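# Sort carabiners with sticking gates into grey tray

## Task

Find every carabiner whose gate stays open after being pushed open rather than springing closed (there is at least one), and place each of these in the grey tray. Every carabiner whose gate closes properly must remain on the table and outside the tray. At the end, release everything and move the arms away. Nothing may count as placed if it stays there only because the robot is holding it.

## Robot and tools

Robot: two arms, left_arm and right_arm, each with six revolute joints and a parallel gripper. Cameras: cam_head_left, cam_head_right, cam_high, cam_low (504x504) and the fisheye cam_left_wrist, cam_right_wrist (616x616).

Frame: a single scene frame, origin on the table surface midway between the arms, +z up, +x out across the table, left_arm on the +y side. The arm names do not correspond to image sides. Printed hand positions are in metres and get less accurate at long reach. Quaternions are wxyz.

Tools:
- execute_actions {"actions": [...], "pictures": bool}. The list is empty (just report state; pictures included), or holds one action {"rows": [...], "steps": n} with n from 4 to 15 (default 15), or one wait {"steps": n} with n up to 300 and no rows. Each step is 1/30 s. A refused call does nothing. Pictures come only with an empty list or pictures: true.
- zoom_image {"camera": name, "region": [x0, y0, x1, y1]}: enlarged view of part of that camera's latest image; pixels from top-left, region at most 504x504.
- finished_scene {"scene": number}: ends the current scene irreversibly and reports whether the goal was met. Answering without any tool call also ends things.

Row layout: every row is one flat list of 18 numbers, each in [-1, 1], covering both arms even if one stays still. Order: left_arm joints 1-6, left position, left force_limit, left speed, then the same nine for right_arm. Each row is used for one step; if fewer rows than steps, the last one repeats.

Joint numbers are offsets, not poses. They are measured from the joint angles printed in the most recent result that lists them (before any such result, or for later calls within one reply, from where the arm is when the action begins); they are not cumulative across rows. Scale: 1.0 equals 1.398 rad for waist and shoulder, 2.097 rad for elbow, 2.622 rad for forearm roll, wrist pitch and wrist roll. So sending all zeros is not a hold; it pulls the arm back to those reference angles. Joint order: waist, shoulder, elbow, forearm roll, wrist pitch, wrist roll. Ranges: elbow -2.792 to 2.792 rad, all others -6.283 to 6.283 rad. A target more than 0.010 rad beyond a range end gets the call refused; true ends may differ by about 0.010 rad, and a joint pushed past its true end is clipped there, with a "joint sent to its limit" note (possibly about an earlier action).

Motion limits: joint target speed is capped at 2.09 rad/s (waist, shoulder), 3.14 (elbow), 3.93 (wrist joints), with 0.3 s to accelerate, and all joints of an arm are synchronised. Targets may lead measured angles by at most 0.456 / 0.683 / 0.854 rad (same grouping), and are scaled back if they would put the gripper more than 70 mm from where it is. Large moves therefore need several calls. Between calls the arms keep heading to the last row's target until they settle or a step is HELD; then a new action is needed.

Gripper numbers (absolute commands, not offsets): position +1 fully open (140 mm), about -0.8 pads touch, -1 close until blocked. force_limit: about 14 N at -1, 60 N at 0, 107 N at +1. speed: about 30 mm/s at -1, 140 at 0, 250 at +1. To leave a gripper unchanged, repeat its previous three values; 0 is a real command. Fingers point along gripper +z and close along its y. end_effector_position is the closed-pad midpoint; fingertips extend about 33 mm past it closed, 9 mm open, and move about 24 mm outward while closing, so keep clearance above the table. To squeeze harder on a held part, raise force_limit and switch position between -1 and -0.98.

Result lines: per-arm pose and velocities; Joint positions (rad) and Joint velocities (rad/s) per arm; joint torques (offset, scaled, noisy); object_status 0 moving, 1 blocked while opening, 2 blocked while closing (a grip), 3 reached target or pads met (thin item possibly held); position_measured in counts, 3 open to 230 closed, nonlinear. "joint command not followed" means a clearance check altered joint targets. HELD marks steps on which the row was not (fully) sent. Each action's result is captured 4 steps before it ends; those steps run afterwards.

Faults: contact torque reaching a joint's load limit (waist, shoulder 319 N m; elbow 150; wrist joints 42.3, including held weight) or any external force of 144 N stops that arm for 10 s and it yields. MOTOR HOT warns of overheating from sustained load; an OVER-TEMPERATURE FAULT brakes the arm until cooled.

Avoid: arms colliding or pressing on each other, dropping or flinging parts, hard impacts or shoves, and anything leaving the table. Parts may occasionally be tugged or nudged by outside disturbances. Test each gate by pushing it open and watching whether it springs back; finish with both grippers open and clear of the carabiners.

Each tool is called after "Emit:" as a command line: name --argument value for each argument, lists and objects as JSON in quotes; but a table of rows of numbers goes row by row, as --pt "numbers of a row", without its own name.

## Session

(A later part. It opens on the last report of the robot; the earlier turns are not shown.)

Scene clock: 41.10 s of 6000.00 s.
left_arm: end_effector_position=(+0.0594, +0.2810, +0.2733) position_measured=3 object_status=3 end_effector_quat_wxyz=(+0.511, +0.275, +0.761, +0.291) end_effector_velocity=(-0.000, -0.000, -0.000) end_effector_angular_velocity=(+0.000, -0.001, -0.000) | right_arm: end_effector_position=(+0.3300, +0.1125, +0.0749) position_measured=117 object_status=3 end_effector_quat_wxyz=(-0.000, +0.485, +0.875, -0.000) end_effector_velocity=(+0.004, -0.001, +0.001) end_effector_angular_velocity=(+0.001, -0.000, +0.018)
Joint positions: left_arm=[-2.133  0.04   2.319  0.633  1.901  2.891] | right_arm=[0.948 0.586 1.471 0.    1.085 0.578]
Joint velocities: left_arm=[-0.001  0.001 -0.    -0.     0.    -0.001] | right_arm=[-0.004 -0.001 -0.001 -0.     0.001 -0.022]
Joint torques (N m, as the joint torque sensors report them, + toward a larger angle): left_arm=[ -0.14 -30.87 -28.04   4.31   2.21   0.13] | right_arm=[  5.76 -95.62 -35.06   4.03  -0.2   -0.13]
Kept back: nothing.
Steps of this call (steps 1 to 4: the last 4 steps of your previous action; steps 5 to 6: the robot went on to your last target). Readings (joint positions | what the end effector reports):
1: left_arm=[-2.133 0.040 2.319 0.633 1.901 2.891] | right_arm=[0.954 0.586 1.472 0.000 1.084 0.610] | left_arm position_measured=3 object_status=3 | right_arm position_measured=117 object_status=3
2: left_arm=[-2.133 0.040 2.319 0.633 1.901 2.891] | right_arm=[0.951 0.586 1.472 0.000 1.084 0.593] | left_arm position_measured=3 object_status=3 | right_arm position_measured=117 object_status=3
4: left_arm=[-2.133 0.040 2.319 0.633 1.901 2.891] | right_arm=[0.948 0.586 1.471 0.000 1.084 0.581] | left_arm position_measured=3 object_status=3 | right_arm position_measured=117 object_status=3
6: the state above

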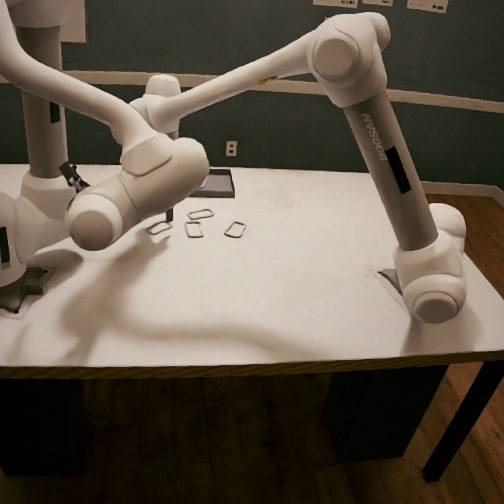

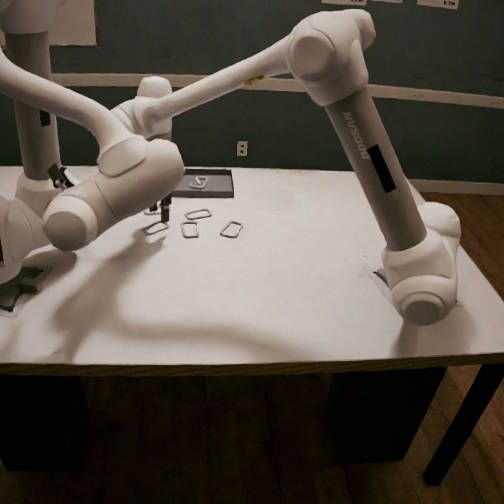

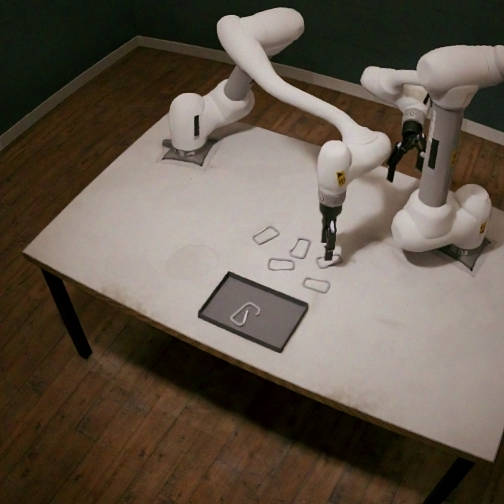

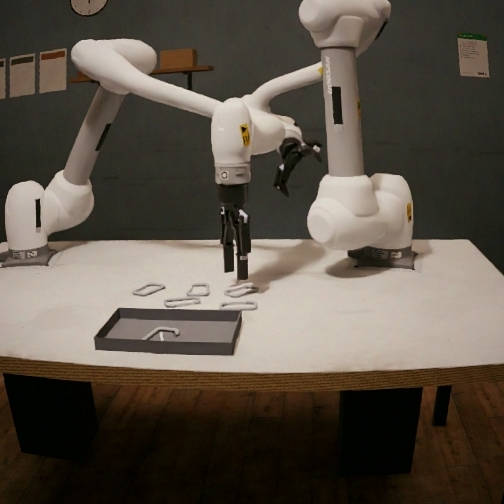

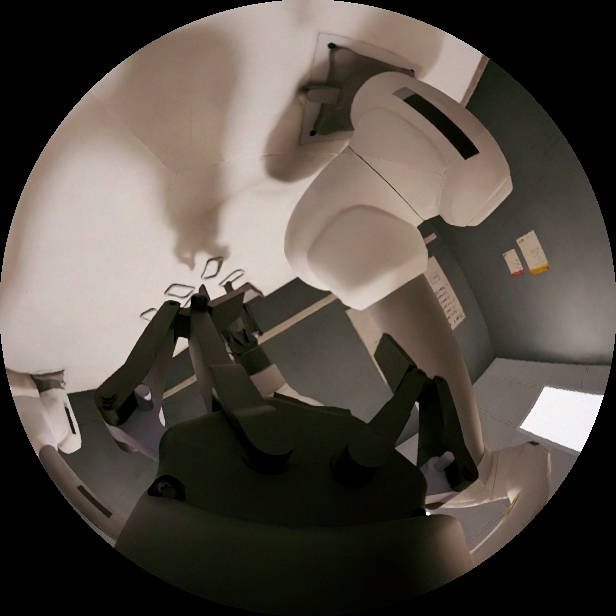

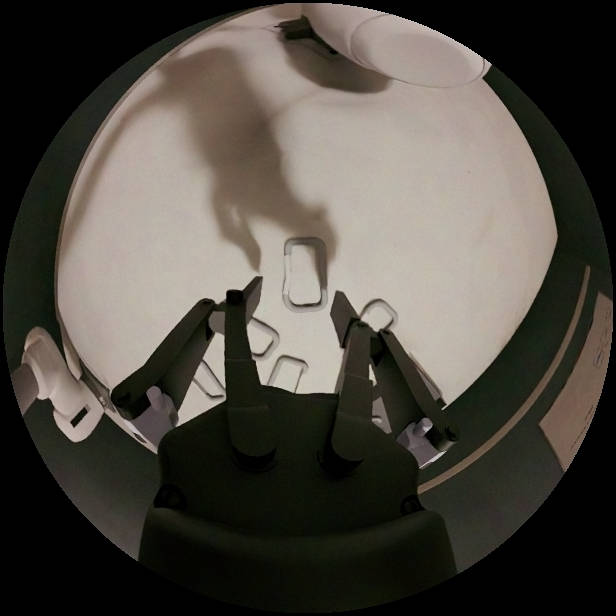

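Emit:
execute_actions --actions '[{"rows":[[0,0,0,0,0,0,1,0,0,-0.002,0.0268,0.0077,0,-0.0206,0,0.1,-0.4,0.3]],"steps":15}]' --pictures true

Scene clock: 41.83 s of 6000.00 s.
left_arm: end_effector_position=(+0.0594, +0.2810, +0.2733) position_measured=3 object_status=3 end_effector_quat_wxyz=(+0.511, +0.275, +0.761, +0.291) end_effector_velocity=(+0.001, -0.000, +0.000) end_effector_angular_velocity=(-0.000, +0.000, +0.002) | right_arm: end_effector_position=(+0.3340, +0.1157, +0.0360) position_measured=117 object_status=3 end_effector_quat_wxyz=(-0.000, +0.486, +0.874, -0.000) end_effector_velocity=(+0.000, +0.000, -0.005) end_effector_angular_velocity=(+0.000, -0.001, -0.000)
Joint positions: left_arm=[-2.133  0.04   2.319  0.633  1.901  2.891] | right_arm=[0.945 0.623 1.487 0.001 1.031 0.578]
Joint velocities: left_arm=[ 0.002 -0.    -0.     0.    -0.     0.   ] | right_arm=[ 0.     0.004  0.003 -0.001 -0.008  0.001]
Joint torques (N m, as the joint torque sensors report them, + toward a larger angle): left_arm=[ -0.12 -30.62 -27.48   4.29   2.27  -0.03] | right_arm=[  4.45 -99.07 -33.44   3.86   0.11  -0.16]
Steps of this call (steps 1 to 11: the robot went on to your last target; steps 12 to 22: the first 11 steps of this action). Readings (joint positions | what the end effector reports):
12: left_arm=[-2.133 0.040 2.319 0.633 1.901 2.891] | right_arm=[0.948 0.587 1.471 0.000 1.085 0.577] | left_arm position_measured=3 object_status=3 | right_arm position_measured=117 object_status=3
13: left_arm=[-2.133 0.040 2.319 0.633 1.901 2.891] | right_arm=[0.947 0.590 1.472 0.001 1.080 0.577] | left_arm position_measured=3 object_status=3 | right_arm position_measured=117 object_status=3
15: left_arm=[-2.133 0.040 2.319 0.633 1.901 2.891] | right_arm=[0.946 0.609 1.481 0.001 1.052 0.577] | left_arm position_measured=3 object_status=3 | right_arm position_measured=117 object_status=3
19: left_arm=[-2.133 0.040 2.319 0.633 1.901 2.891] | right_arm=[0.945 0.622 1.487 0.001 1.033 0.578] | left_arm position_measured=3 object_status=3 | right_arm position_measured=117 object_status=3
22: the state above

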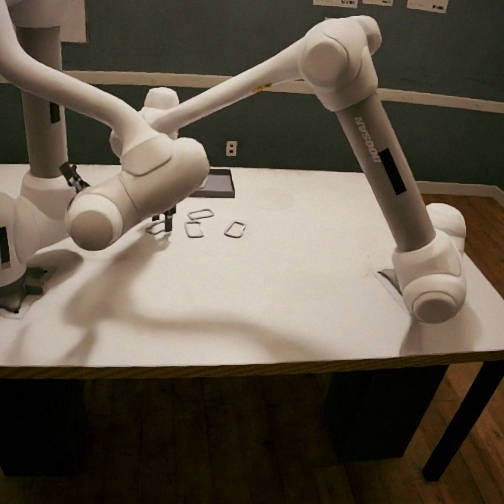

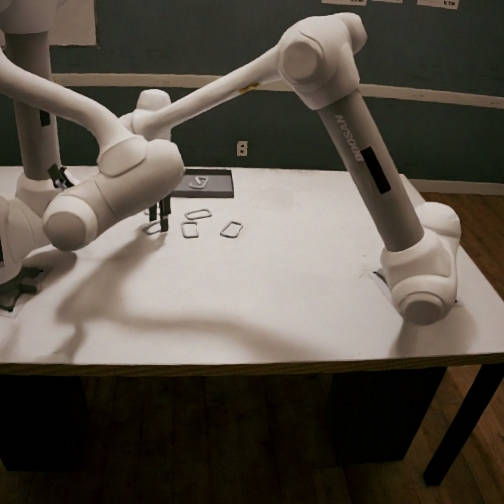

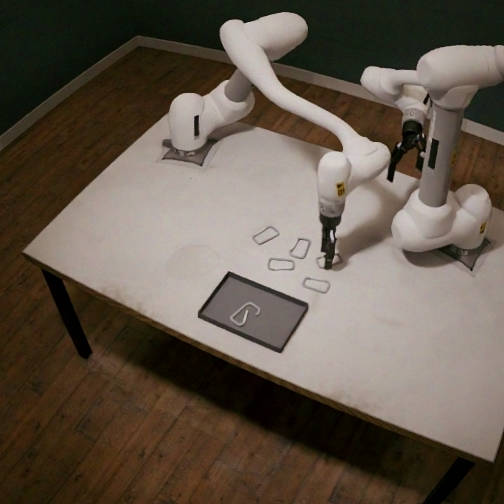

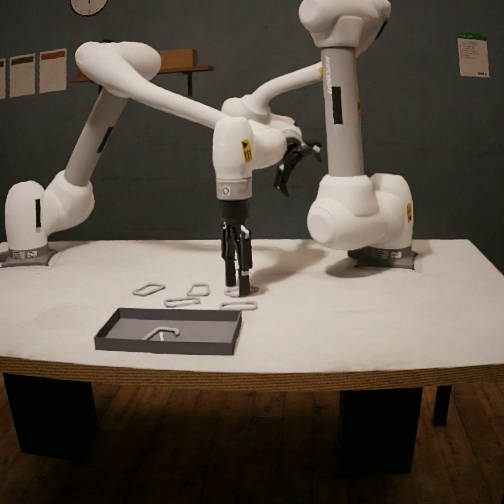

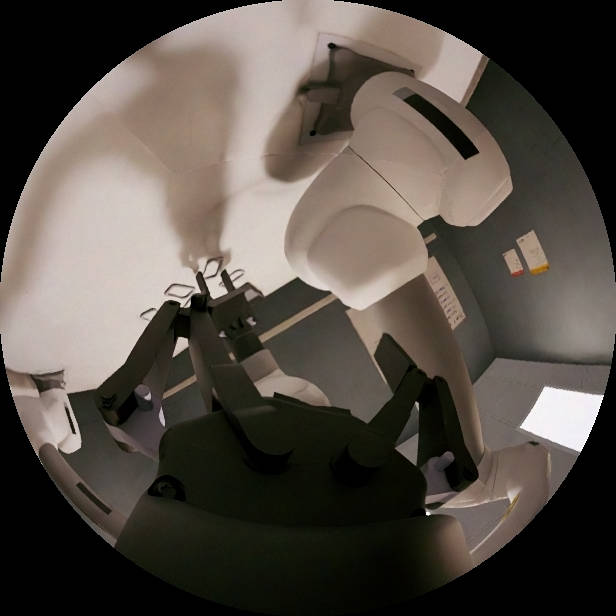

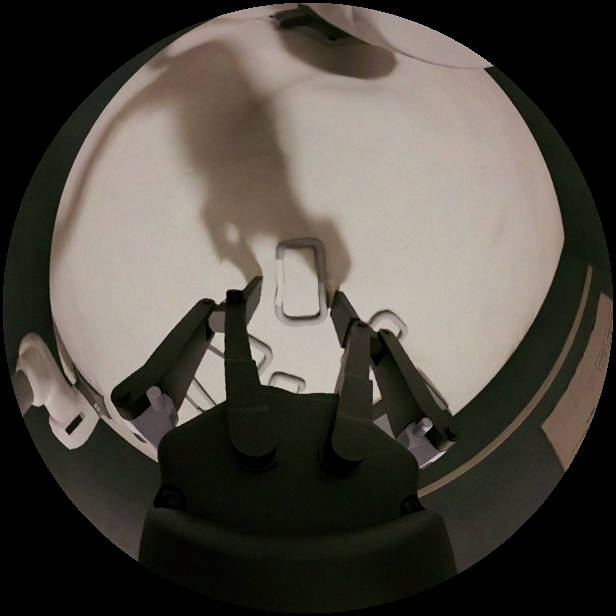

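Emit:
execute_actions --actions '[{"rows":[[0,0,0,0,0,0,1,0,0,0,0,0,0,0,0,-0.38,-0.6,0.2]],"steps":15}]' --pictures false

Emit:
execute_actions --actions '[{"rows":[[0,0,0,0,0,0,1,0,0,0,0,0,0,0,0,-0.38,-0.6,0.2]],"steps":9}]' --pictures true

Emit:
execute_actions --actions '[{"rows":[[0,0,0,0,0,0,1,0,0,0,0,0,0,0,0,0.1,-0.4,0.6]],"steps":15}]' --pictures true

Scene clock: 42.37 s of 6000.00 s.
left_arm: end_effector_position=(+0.0594, +0.2810, +0.2733) position_measured=3 object_status=3 end_effector_quat_wxyz=(+0.511, +0.275, +0.761, +0.291) end_effector_velocity=(-0.000, +0.000, -0.000) end_effector_angular_velocity=(-0.000, +0.000, -0.001) | right_arm: end_effector_position=(+0.3341, +0.1157, +0.0359) position_measured=153 object_status=0 end_effector_quat_wxyz=(-0.000, +0.486, +0.874, -0.000) end_effector_velocity=(+0.000, -0.000, -0.001) end_effector_angular_velocity=(-0.001, +0.000, -0.001)
Joint positions: left_arm=[-2.133  0.04   2.319  0.633  1.901  2.891] | right_arm=[0.945 0.624 1.487 0.    1.031 0.578]
Joint velocities: left_arm=[-0.002 -0.     0.    -0.001  0.    -0.   ] | right_arm=[-0.     0.001  0.    -0.     0.     0.001]
Joint torques (N m, as the joint torque sensors report them, + toward a larger angle): left_arm=[ -0.28 -31.04 -27.83   4.37   2.24   0.05] | right_arm=[  5.08 -87.33 -24.6    4.33   1.32  -0.35]
Steps of this call (steps 1 to 4: the last 4 steps of your previous action; step 5: the robot went on to your last target; steps 6 to 16: the first 11 steps of this action). Readings (joint positions | what the end effector reports):
6: left_arm=[-2.133 0.040 2.319 0.633 1.901 2.891] | right_arm=[0.945 0.624 1.487 0.000 1.031 0.578] | left_arm position_measured=3 object_status=3 | right_arm position_measured=117 object_status=0
7: left_arm=[-2.133 0.040 2.319 0.633 1.901 2.891] | right_arm=[0.945 0.624 1.487 0.000 1.031 0.578] | left_arm position_measured=3 object_status=3 | right_arm position_measured=120 object_status=0
9: left_arm=[-2.133 0.040 2.319 0.633 1.901 2.891] | right_arm=[0.945 0.624 1.487 0.000 1.031 0.578] | left_arm position_measured=3 object_status=3 | right_arm position_measured=137 object_status=0
13: left_arm=[-2.133 0.040 2.319 0.633 1.901 2.891] | right_arm=[0.945 0.624 1.487 0.000 1.031 0.578] | left_arm position_measured=3 object_status=3 | right_arm position_measured=153 object_status=0
16: the state above

Scene clock: 42.67 s of 6000.00 s.
left_arm: end_effector_position=(+0.0594, +0.2810, +0.2733) position_measured=3 object_status=3 end_effector_quat_wxyz=(+0.511, +0.275, +0.761, +0.291) end_effector_velocity=(+0.000, +0.000, -0.000) end_effector_angular_velocity=(-0.001, +0.000, +0.002) | right_arm: end_effector_position=(+0.3341, +0.1157, +0.0360) position_measured=153 object_status=2 end_effector_quat_wxyz=(-0.000, +0.486, +0.874, -0.000) end_effector_velocity=(-0.000, -0.000, -0.001) end_effector_angular_velocity=(-0.001, +0.001, +0.001)
Joint positions: left_arm=[-2.133  0.04   2.319  0.633  1.901  2.891] | right_arm=[0.945 0.624 1.487 0.    1.031 0.578]
Joint velocities: left_arm=[ 0.002 -0.    -0.    -0.001 -0.    -0.001] | right_arm=[ 0.     0.001 -0.     0.     0.    -0.001]
Joint torques (N m, as the joint torque sensors report them, + toward a larger angle): left_arm=[ -0.63 -31.08 -27.89   4.35   2.22   0.04] | right_arm=[  4.67 -85.77 -26.53   4.16   1.02  -0.33]
Steps of this call (steps 1 to 4: the last 4 steps of your previous action; steps 5 to 9: the first 5 steps of this action, its rows measured from where the robot was after step 4). Readings (joint positions | what the end effector reports):
4: left_arm=[-2.133 0.040 2.319 0.633 1.901 2.891] | right_arm=[0.945 0.624 1.487 0.000 1.031 0.578] | left_arm position_measured=3 object_status=3 | right_arm position_measured=153 object_status=2
5: left_arm=[-2.133 0.040 2.319 0.633 1.901 2.891] | right_arm=[0.945 0.624 1.487 0.000 1.031 0.578] | left_arm position_measured=3 object_status=3 | right_arm position_measured=153 object_status=2
6: left_arm=[-2.133 0.040 2.319 0.633 1.901 2.891] | right_arm=[0.945 0.624 1.487 0.000 1.031 0.578] | left_arm position_measured=3 object_status=3 | right_arm position_measured=153 object_status=2
8: left_arm=[-2.133 0.040 2.319 0.633 1.901 2.891] | right_arm=[0.945 0.624 1.487 0.000 1.031 0.578] | left_arm position_measured=3 object_status=3 | right_arm position_measured=153 object_status=2
9: the state above

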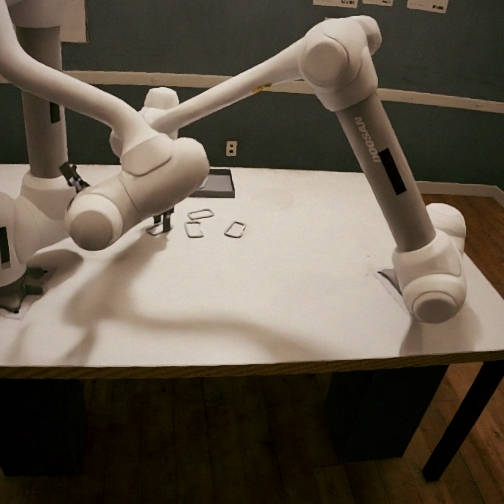

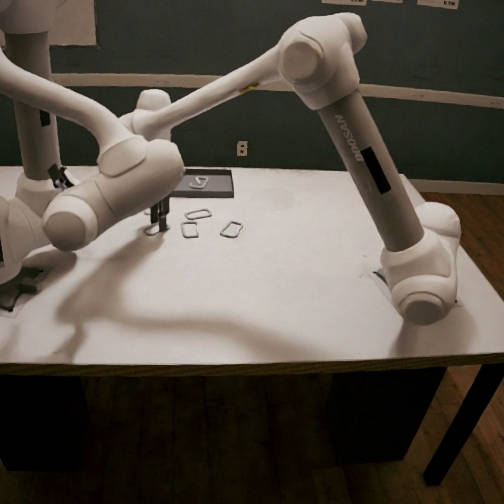

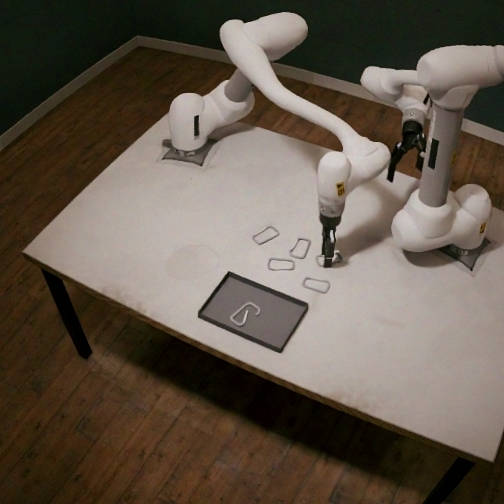

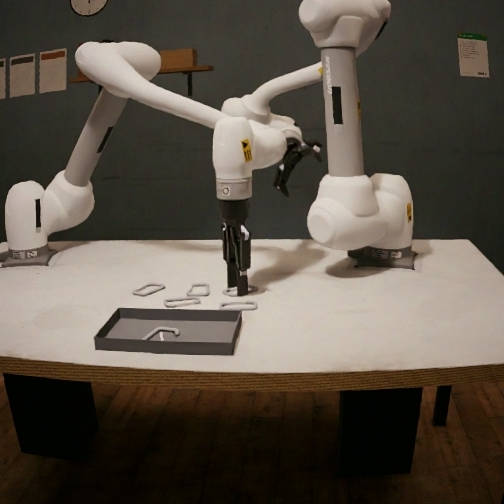

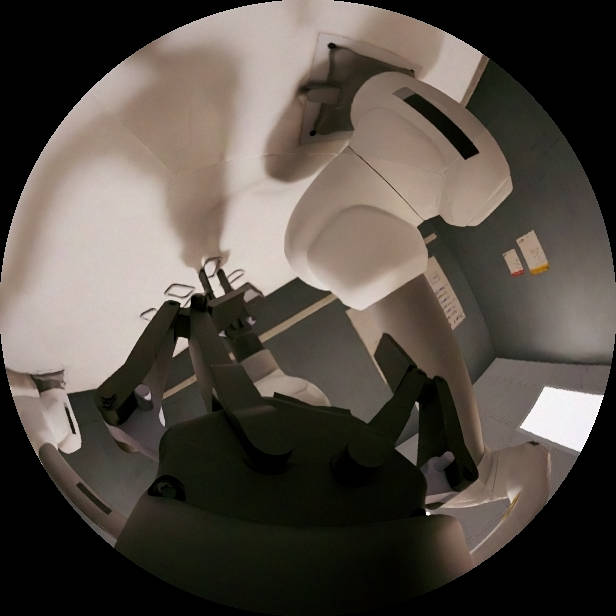

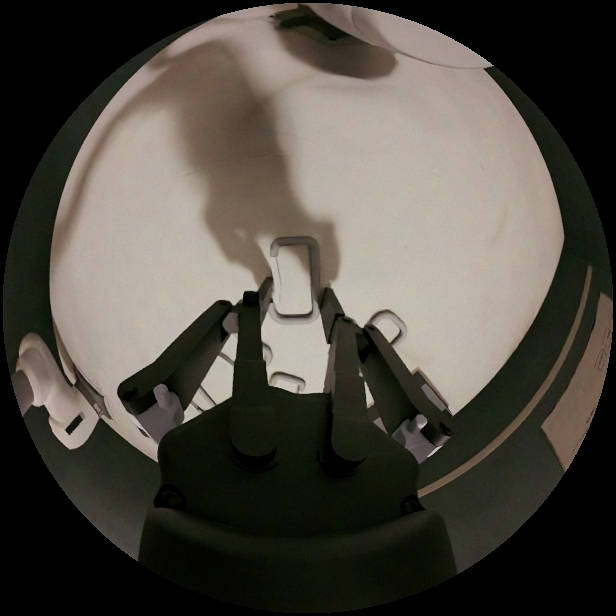

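Scene clock: 43.17 s of 6000.00 s.
left_arm: end_effector_position=(+0.0594, +0.2810, +0.2733) position_measured=3 object_status=3 end_effector_quat_wxyz=(+0.511, +0.275, +0.761, +0.291) end_effector_velocity=(-0.001, -0.000, +0.000) end_effector_angular_velocity=(-0.000, +0.000, -0.002) | right_arm: end_effector_position=(+0.3340, +0.1156, +0.0359) position_measured=117 object_status=0 end_effector_quat_wxyz=(-0.000, +0.486, +0.874, -0.000) end_effector_velocity=(-0.000, -0.000, +0.000) end_effector_angular_velocity=(+0.000, +0.000, -0.001)
Joint positions: left_arm=[-2.133  0.04   2.319  0.633  1.901  2.891] | right_arm=[0.945 0.624 1.487 0.    1.031 0.578]
Joint velocities: left_arm=[-0.002 -0.    -0.    -0.    -0.     0.   ] | right_arm=[ 0.    -0.001  0.     0.001  0.     0.001]
Joint torques (N m, as the joint torque sensors report them, + toward a larger angle): left_arm=[ -0.45 -30.91 -27.78   4.36   2.32   0.02] | right_arm=[  2.97 -97.86 -35.27   3.7   -0.15  -0.35]
Steps of this call (steps 1 to 4: the last 4 steps of your previous action; steps 5 to 15: the first 11 steps of this action, its rows measured from where the robot was after step 4). Readings (joint positions | what the end effector reports):
4: left_arm=[-2.133 0.040 2.319 0.633 1.901 2.891] | right_arm=[0.945 0.624 1.487 0.000 1.031 0.578] | left_arm position_measured=3 object_status=3 | right_arm position_measured=153 object_status=2
5: left_arm=[-2.133 0.040 2.319 0.633 1.901 2.891] | right_arm=[0.945 0.624 1.487 0.000 1.031 0.578] | left_arm position_measured=3 object_status=3 | right_arm position_measured=153 object_status=0
6: left_arm=[-2.133 0.040 2.319 0.633 1.901 2.891] | right_arm=[0.945 0.624 1.487 0.000 1.031 0.578] | left_arm position_measured=3 object_status=3 | right_arm position_measured=153 object_status=0
8: left_arm=[-2.133 0.040 2.319 0.633 1.901 2.891] | right_arm=[0.945 0.624 1.487 0.000 1.031 0.578] | left_arm position_measured=3 object_status=3 | right_arm position_measured=130 object_status=0
12: left_arm=[-2.133 0.040 2.319 0.633 1.901 2.891] | right_arm=[0.945 0.624 1.487 0.000 1.031 0.578] | left_arm position_measured=3 object_status=3 | right_arm position_measured=117 object_status=0
15: the state above

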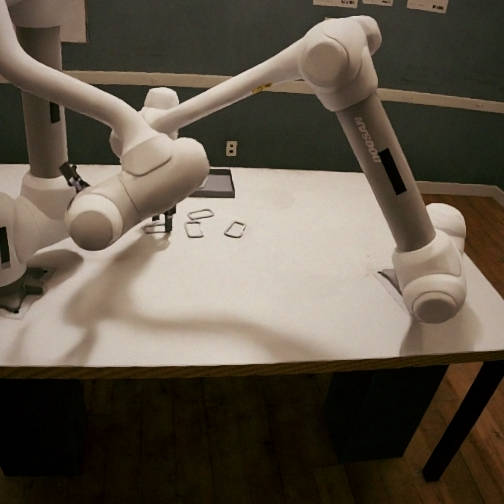

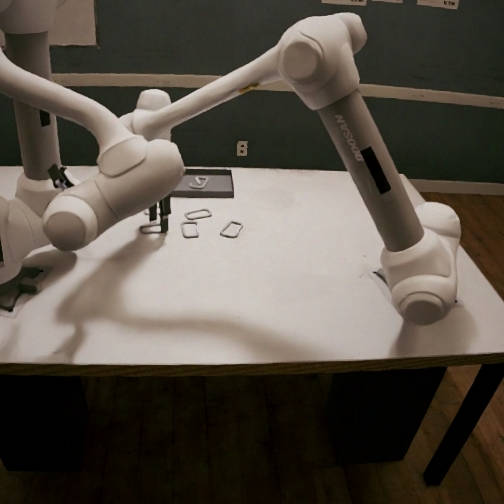

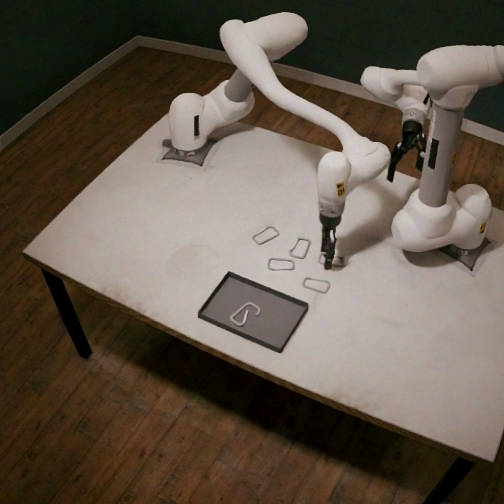

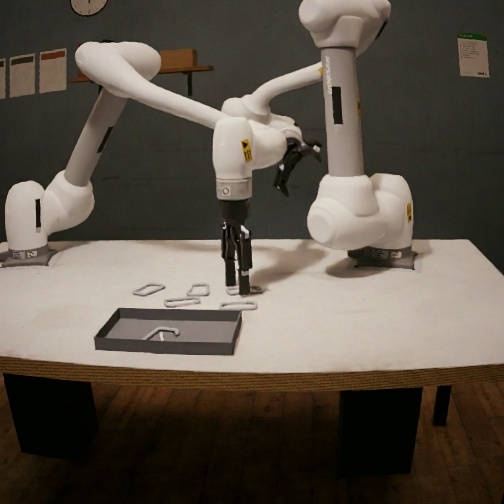

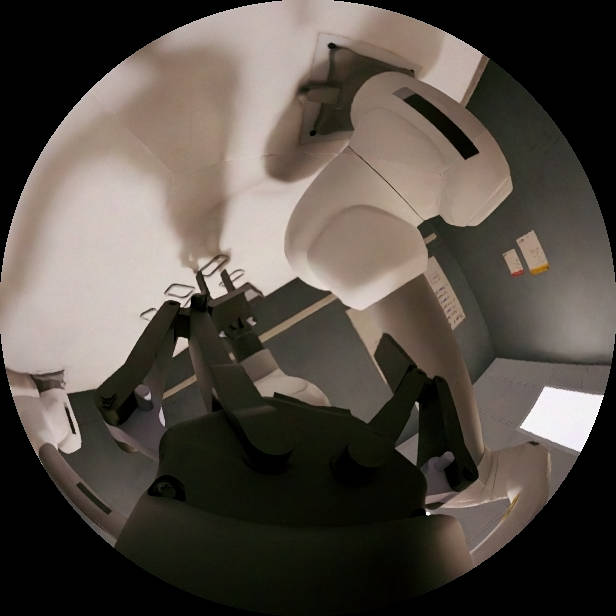

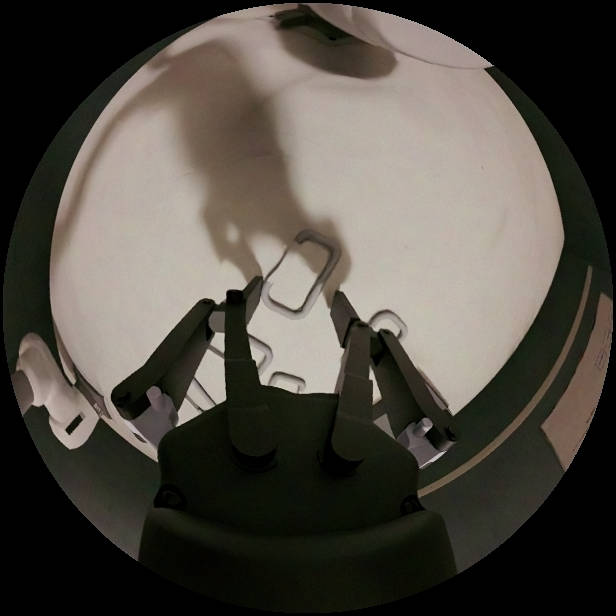

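Emit:
zoom_image --camera "cam_right_wrist" --region '[230, 210, 390, 350]'

Region (230, 210, 390, 350) of cam_right_wrist's 616x616 image, scaled by 3.150, with more detail than that image has; it fills the top 441 rows of this view, and the rest is white.

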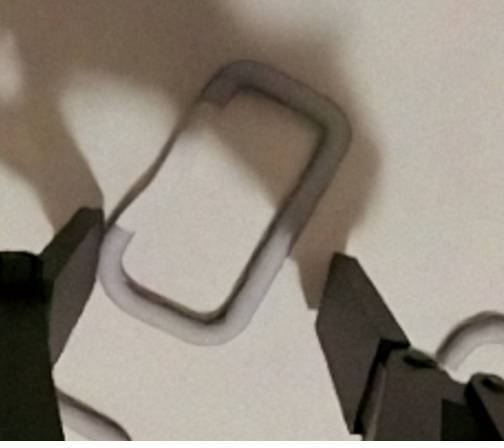

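Emit:
execute_actions --actions '[{"rows":[[0,0,0,0,0,0,1,0,0,0,-0.0268,-0.0077,0,0.0206,0,0.1,-0.4,0.3],[0,0,0,0,0,0,1,0,0,0,-0.0268,-0.0077,0,0.0206,0,0.1,-0.4,0.3],[0,0,0,0,0,0,1,0,0,0,-0.0268,-0.0077,0,0.0206,0,0.1,-0.4,0.3],[0,0,0,0,0,0,1,0,0,0,-0.0268,-0.0077,0,0.0206,0,0.1,-0.4,0.3],[0,0,0,0,0,0,1,0,0,0.0057,-0.0268,-0.0077,0,0.0206,0.201,0.1,-0.4,0.3]],"steps":15}]' --pictures false

Emit:
execute_actions --actions '[{"steps":8}]' --pictures true

Scene clock: 43.87 s of 6000.00 s.
left_arm: end_effector_position=(+0.0594, +0.2810, +0.2733) position_measured=3 object_status=3 end_effector_quat_wxyz=(+0.511, +0.275, +0.761, +0.291) end_effector_velocity=(+0.000, -0.000, -0.000) end_effector_angular_velocity=(+0.000, -0.001, +0.001) | right_arm: end_effector_position=(+0.3293, +0.1129, +0.0734) position_measured=117 object_status=3 end_effector_quat_wxyz=(-0.000, +0.591, +0.806, -0.000) end_effector_velocity=(-0.029, +0.010, +0.015) end_effector_angular_velocity=(-0.000, -0.002, -2.307)
Joint positions: left_arm=[-2.133  0.04   2.319  0.633  1.901  2.891] | right_arm=[0.949 0.588 1.472 0.    1.083 0.832]
Joint velocities: left_arm=[ 0.001  0.001 -0.     0.    -0.     0.   ] | right_arm=[ 0.036 -0.014 -0.007 -0.     0.019  2.344]
Joint torques (N m, as the joint torque sensors report them, + toward a larger angle): left_arm=[ -0.58 -30.81 -27.86   4.41   2.19   0.11] | right_arm=[  3.06 -96.03 -33.82   4.15  -0.28  -0.03]
Steps of this call (steps 1 to 4: the last 4 steps of your previous action; steps 5 to 10: the robot went on to your last target; steps 11 to 21: the first 11 steps of this action). Readings (joint positions | what the end effector reports):
11: left_arm=[-2.133 0.040 2.319 0.633 1.901 2.891] | right_arm=[0.945 0.623 1.487 0.000 1.031 0.578] | left_arm position_measured=3 object_status=3 | right_arm position_measured=117 object_status=3
12: left_arm=[-2.133 0.040 2.319 0.633 1.901 2.891] | right_arm=[0.945 0.621 1.486 0.000 1.036 0.578] | left_arm position_measured=3 object_status=3 | right_arm position_measured=117 object_status=3
14: left_arm=[-2.133 0.040 2.319 0.633 1.901 2.891] | right_arm=[0.945 0.601 1.477 0.000 1.064 0.578] | left_arm position_measured=3 object_status=3 | right_arm position_measured=117 object_status=3
18: left_arm=[-2.133 0.040 2.319 0.633 1.901 2.891] | right_arm=[0.946 0.589 1.473 0.000 1.080 0.641] | left_arm position_measured=3 object_status=3 | right_arm position_measured=117 object_status=3
21: the state above

Scene clock: 44.13 s of 6000.00 s.
left_arm: end_effector_position=(+0.0594, +0.2810, +0.2733) position_measured=3 object_status=3 end_effector_quat_wxyz=(+0.511, +0.275, +0.761, +0.291) end_effector_velocity=(-0.000, -0.000, -0.000) end_effector_angular_velocity=(+0.000, -0.000, -0.001) | right_arm: end_effector_position=(+0.3260, +0.1140, +0.0752) position_measured=117 object_status=3 end_effector_quat_wxyz=(-0.000, +0.694, +0.720, -0.000) end_effector_velocity=(-0.001, -0.000, -0.001) end_effector_angular_velocity=(-0.001, +0.001, -0.016)
Joint positions: left_arm=[-2.133  0.04   2.319  0.633  1.901  2.891] | right_arm=[0.953 0.586 1.471 0.    1.085 1.104]
Joint velocities: left_arm=[-0.001  0.001  0.    -0.    -0.    -0.   ] | right_arm=[0.001 0.001 0.    0.001 0.    0.016]
Joint torques (N m, as the joint torque sensors report them, + toward a larger angle): left_arm=[ -0.12 -30.82 -28.13   4.33   2.16  -0.07] | right_arm=[  1.81 -95.14 -35.8    4.16  -0.14   0.04]
Kept back: nothing.
Steps of this call (steps 1 to 4: the last 4 steps of your previous action; steps 5 to 8: the robot went on to your last target). Readings (joint positions | what the end effector reports):
1: left_arm=[-2.133 0.040 2.319 0.633 1.901 2.891] | right_arm=[0.950 0.587 1.472 0.000 1.083 0.908] | left_arm position_measured=3 object_status=3 | right_arm position_measured=117 object_status=3
2: left_arm=[-2.133 0.040 2.319 0.633 1.901 2.891] | right_arm=[0.951 0.587 1.471 0.000 1.084 0.973] | left_arm position_measured=3 object_status=3 | right_arm position_measured=117 object_status=3
4: left_arm=[-2.133 0.040 2.319 0.633 1.901 2.891] | right_arm=[0.952 0.586 1.471 0.000 1.085 1.063] | left_arm position_measured=3 object_status=3 | right_arm position_measured=117 object_status=3
8: the state above

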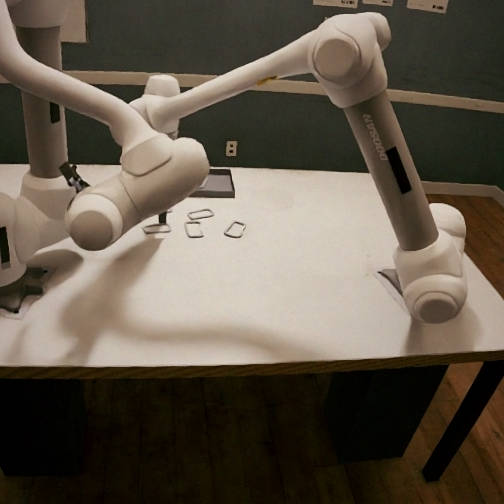

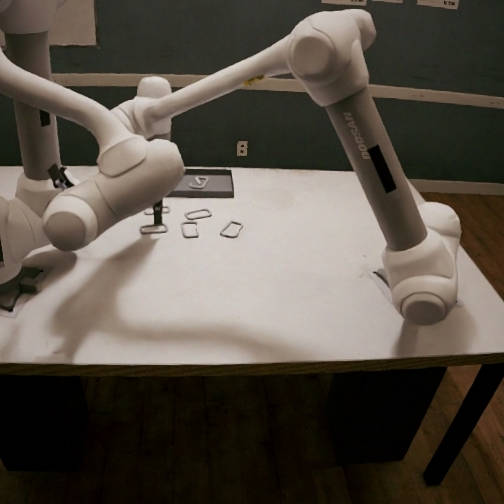

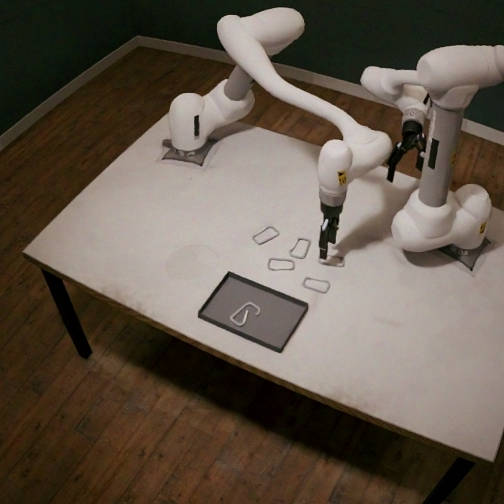

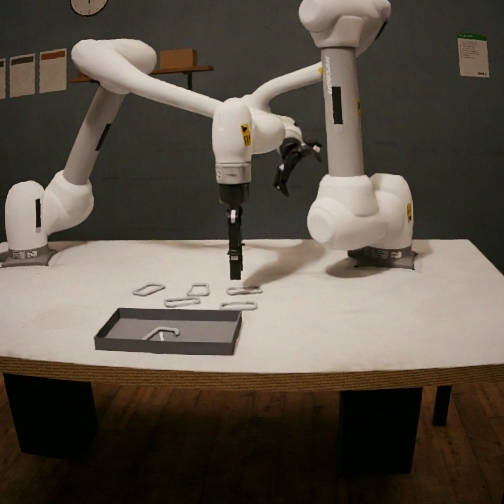

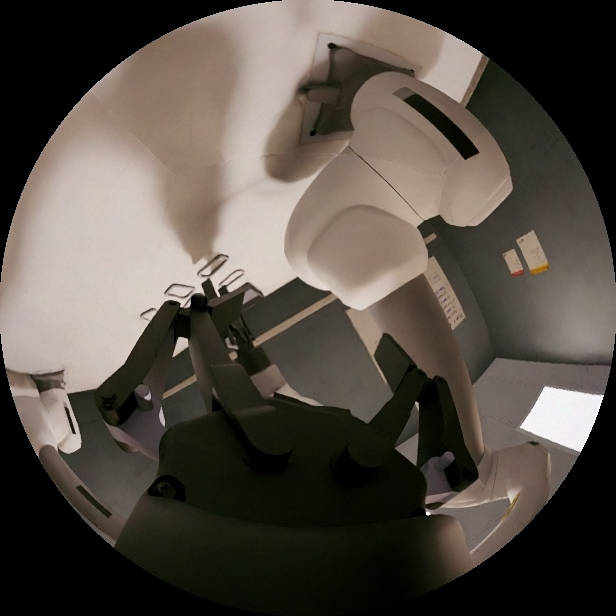

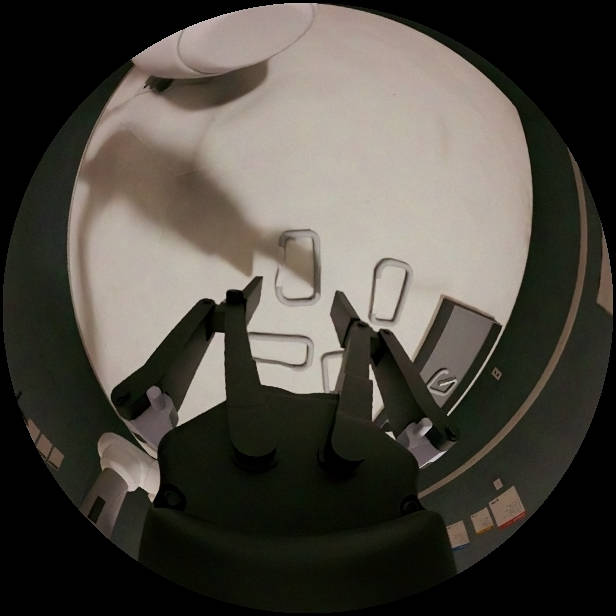

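Emit:
execute_actions --actions '[{"rows":[[0,0,0,0,0,0,1,0,0,0.0082,0.0199,-0.0223,0,0.0071,0.0042,0.1,-0.2,0.3],[0,0,0,0,0,0,1,0,0,0.0082,0.0199,-0.0223,0,0.0071,0.0042,0.1,-0.2,0.3],[0,0,0,0,0,0,1,0,0,0.0082,0.0199,-0.0223,0,0.0071,0.0042,0.1,-0.2,0.3],[0,0,0,0,0,0,1,0,0,0.0082,0.0199,-0.0223,0,0.0071,0.0042,0.1,-0.2,0.3],[0,0,0,0,0,0,1,0,0,0.0082,0.0199,-0.0223,0,0.0071,0.0042,0.1,-0.2,0.3],[0,0,0,0,0,0,1,0,0,0.0082,0.041,-0.0099,0,-0.0141,0.0042,0.1,-0.2,0.3]],"steps":15}]' --pictures false

Emit:
execute_actions --actions '[{"steps":6}]' --pictures true

Scene clock: 45.07 s of 6000.00 s.
left_arm: end_effector_position=(+0.0594, +0.2810, +0.2733) position_measured=3 object_status=3 end_effector_quat_wxyz=(+0.511, +0.275, +0.761, +0.291) end_effector_velocity=(-0.000, +0.000, +0.000) end_effector_angular_velocity=(-0.000, +0.001, -0.000) | right_arm: end_effector_position=(+0.3249, +0.1349, +0.0407) position_measured=117 object_status=3 end_effector_quat_wxyz=(-0.000, +0.694, +0.720, -0.001) end_effector_velocity=(+0.002, +0.007, -0.062) end_effector_angular_velocity=(+0.013, -0.006, -0.001)
Joint positions: left_arm=[-2.133  0.04   2.319  0.633  1.901  2.891] | right_arm=[0.964 0.64  1.448 0.001 1.054 1.115]
Joint velocities: left_arm=[-0.001 -0.001 -0.    -0.     0.     0.   ] | right_arm=[ 0.001  0.053  0.033  0.    -0.101  0.002]
Joint torques (N m, as the joint torque sensors report them, + toward a larger angle): left_arm=[ -0.31 -31.59 -27.52   4.32   2.18   0.15] | right_arm=[   3.4  -118.31  -41.51    4.71    0.14   -0.12]
Steps of this call (steps 1 to 17: the robot went on to your last target; steps 18 to 28: the first 11 steps of this action). Readings (joint positions | what the end effector reports):
18: left_arm=[-2.133 0.040 2.319 0.633 1.901 2.891] | right_arm=[0.953 0.586 1.471 0.000 1.085 1.105] | left_arm position_measured=3 object_status=3 | right_arm position_measured=117 object_status=3
19: left_arm=[-2.133 0.040 2.319 0.633 1.901 2.891] | right_arm=[0.954 0.589 1.466 0.000 1.087 1.106] | left_arm position_measured=3 object_status=3 | right_arm position_measured=117 object_status=3
21: left_arm=[-2.133 0.040 2.319 0.633 1.901 2.891] | right_arm=[0.960 0.603 1.441 0.000 1.097 1.111] | left_arm position_measured=3 object_status=3 | right_arm position_measured=117 object_status=3
25: left_arm=[-2.133 0.040 2.319 0.633 1.901 2.891] | right_arm=[0.964 0.623 1.436 0.001 1.082 1.114] | left_arm position_measured=3 object_status=3 | right_arm position_measured=117 object_status=3
28: the state above

Scene clock: 45.27 s of 6000.00 s.
left_arm: end_effector_position=(+0.0594, +0.2810, +0.2733) position_measured=3 object_status=3 end_effector_quat_wxyz=(+0.511, +0.275, +0.761, +0.291) end_effector_velocity=(+0.000, -0.000, -0.000) end_effector_angular_velocity=(-0.000, -0.001, +0.001) | right_arm: end_effector_position=(+0.3249, +0.1352, +0.0372) position_measured=117 object_status=3 end_effector_quat_wxyz=(-0.000, +0.694, +0.720, -0.000) end_effector_velocity=(+0.000, -0.000, -0.003) end_effector_angular_velocity=(-0.001, -0.001, +0.000)
Joint positions: left_arm=[-2.133  0.04   2.319  0.633  1.901  2.891] | right_arm=[0.964 0.643 1.45  0.    1.049 1.115]
Joint velocities: left_arm=[ 0.001  0.001  0.     0.     0.    -0.001] | right_arm=[ 0.     0.003  0.002 -0.001 -0.004  0.   ]
Joint torques (N m, as the joint torque sensors report them, + toward a larger angle): left_arm=[ -0.14 -31.07 -27.87   4.37   2.19   0.01] | right_arm=[  1.74 -98.78 -35.56   3.74   0.28  -0.3 ]
Kept back: nothing.
Steps of this call (steps 1 to 4: the last 4 steps of your previous action; steps 5 to 6: the robot went on to your last target). Readings (joint positions | what the end effector reports):
1: left_arm=[-2.133 0.040 2.319 0.633 1.901 2.891] | right_arm=[0.964 0.641 1.449 0.001 1.052 1.115] | left_arm position_measured=3 object_status=3 | right_arm position_measured=117 object_status=3
2: left_arm=[-2.133 0.040 2.319 0.633 1.901 2.891] | right_arm=[0.964 0.642 1.449 0.001 1.051 1.115] | left_arm position_measured=3 object_status=3 | right_arm position_measured=117 object_status=3
4: left_arm=[-2.133 0.040 2.319 0.633 1.901 2.891] | right_arm=[0.964 0.643 1.450 0.001 1.049 1.115] | left_arm position_measured=3 object_status=3 | right_arm position_measured=117 object_status=3
6: the state above

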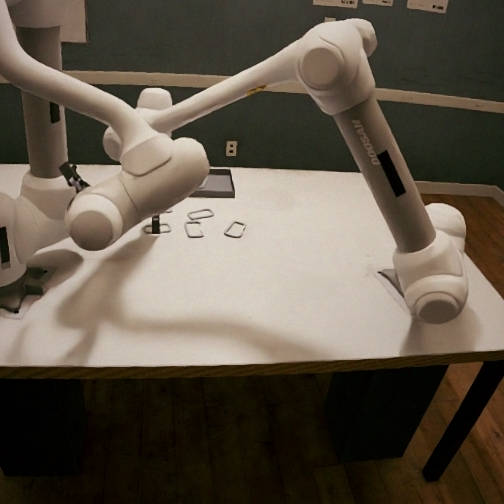

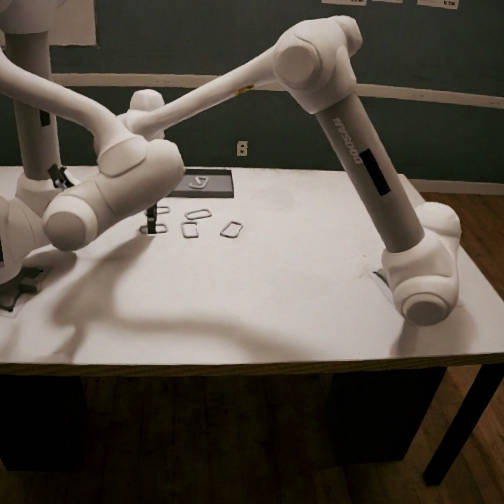

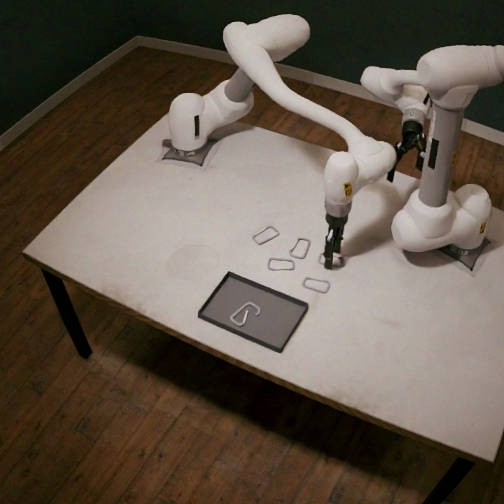

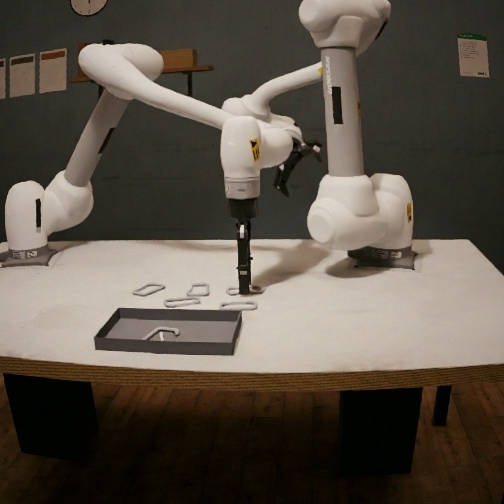

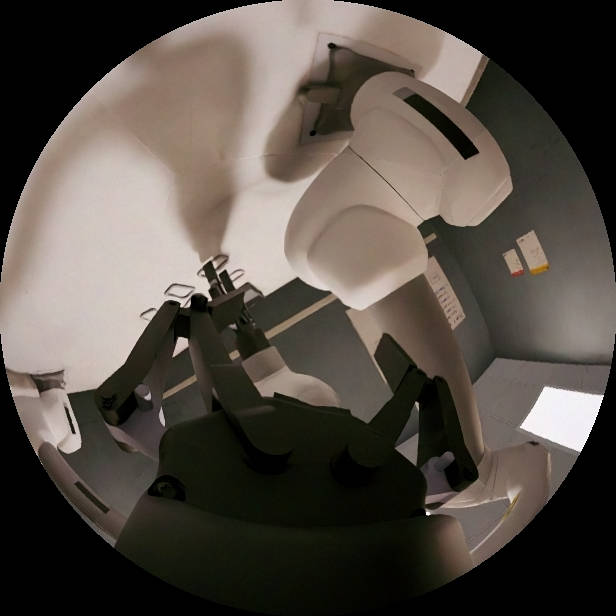

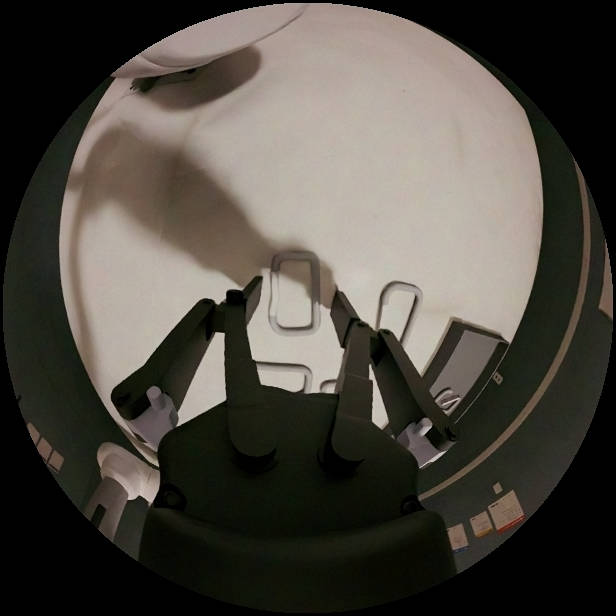

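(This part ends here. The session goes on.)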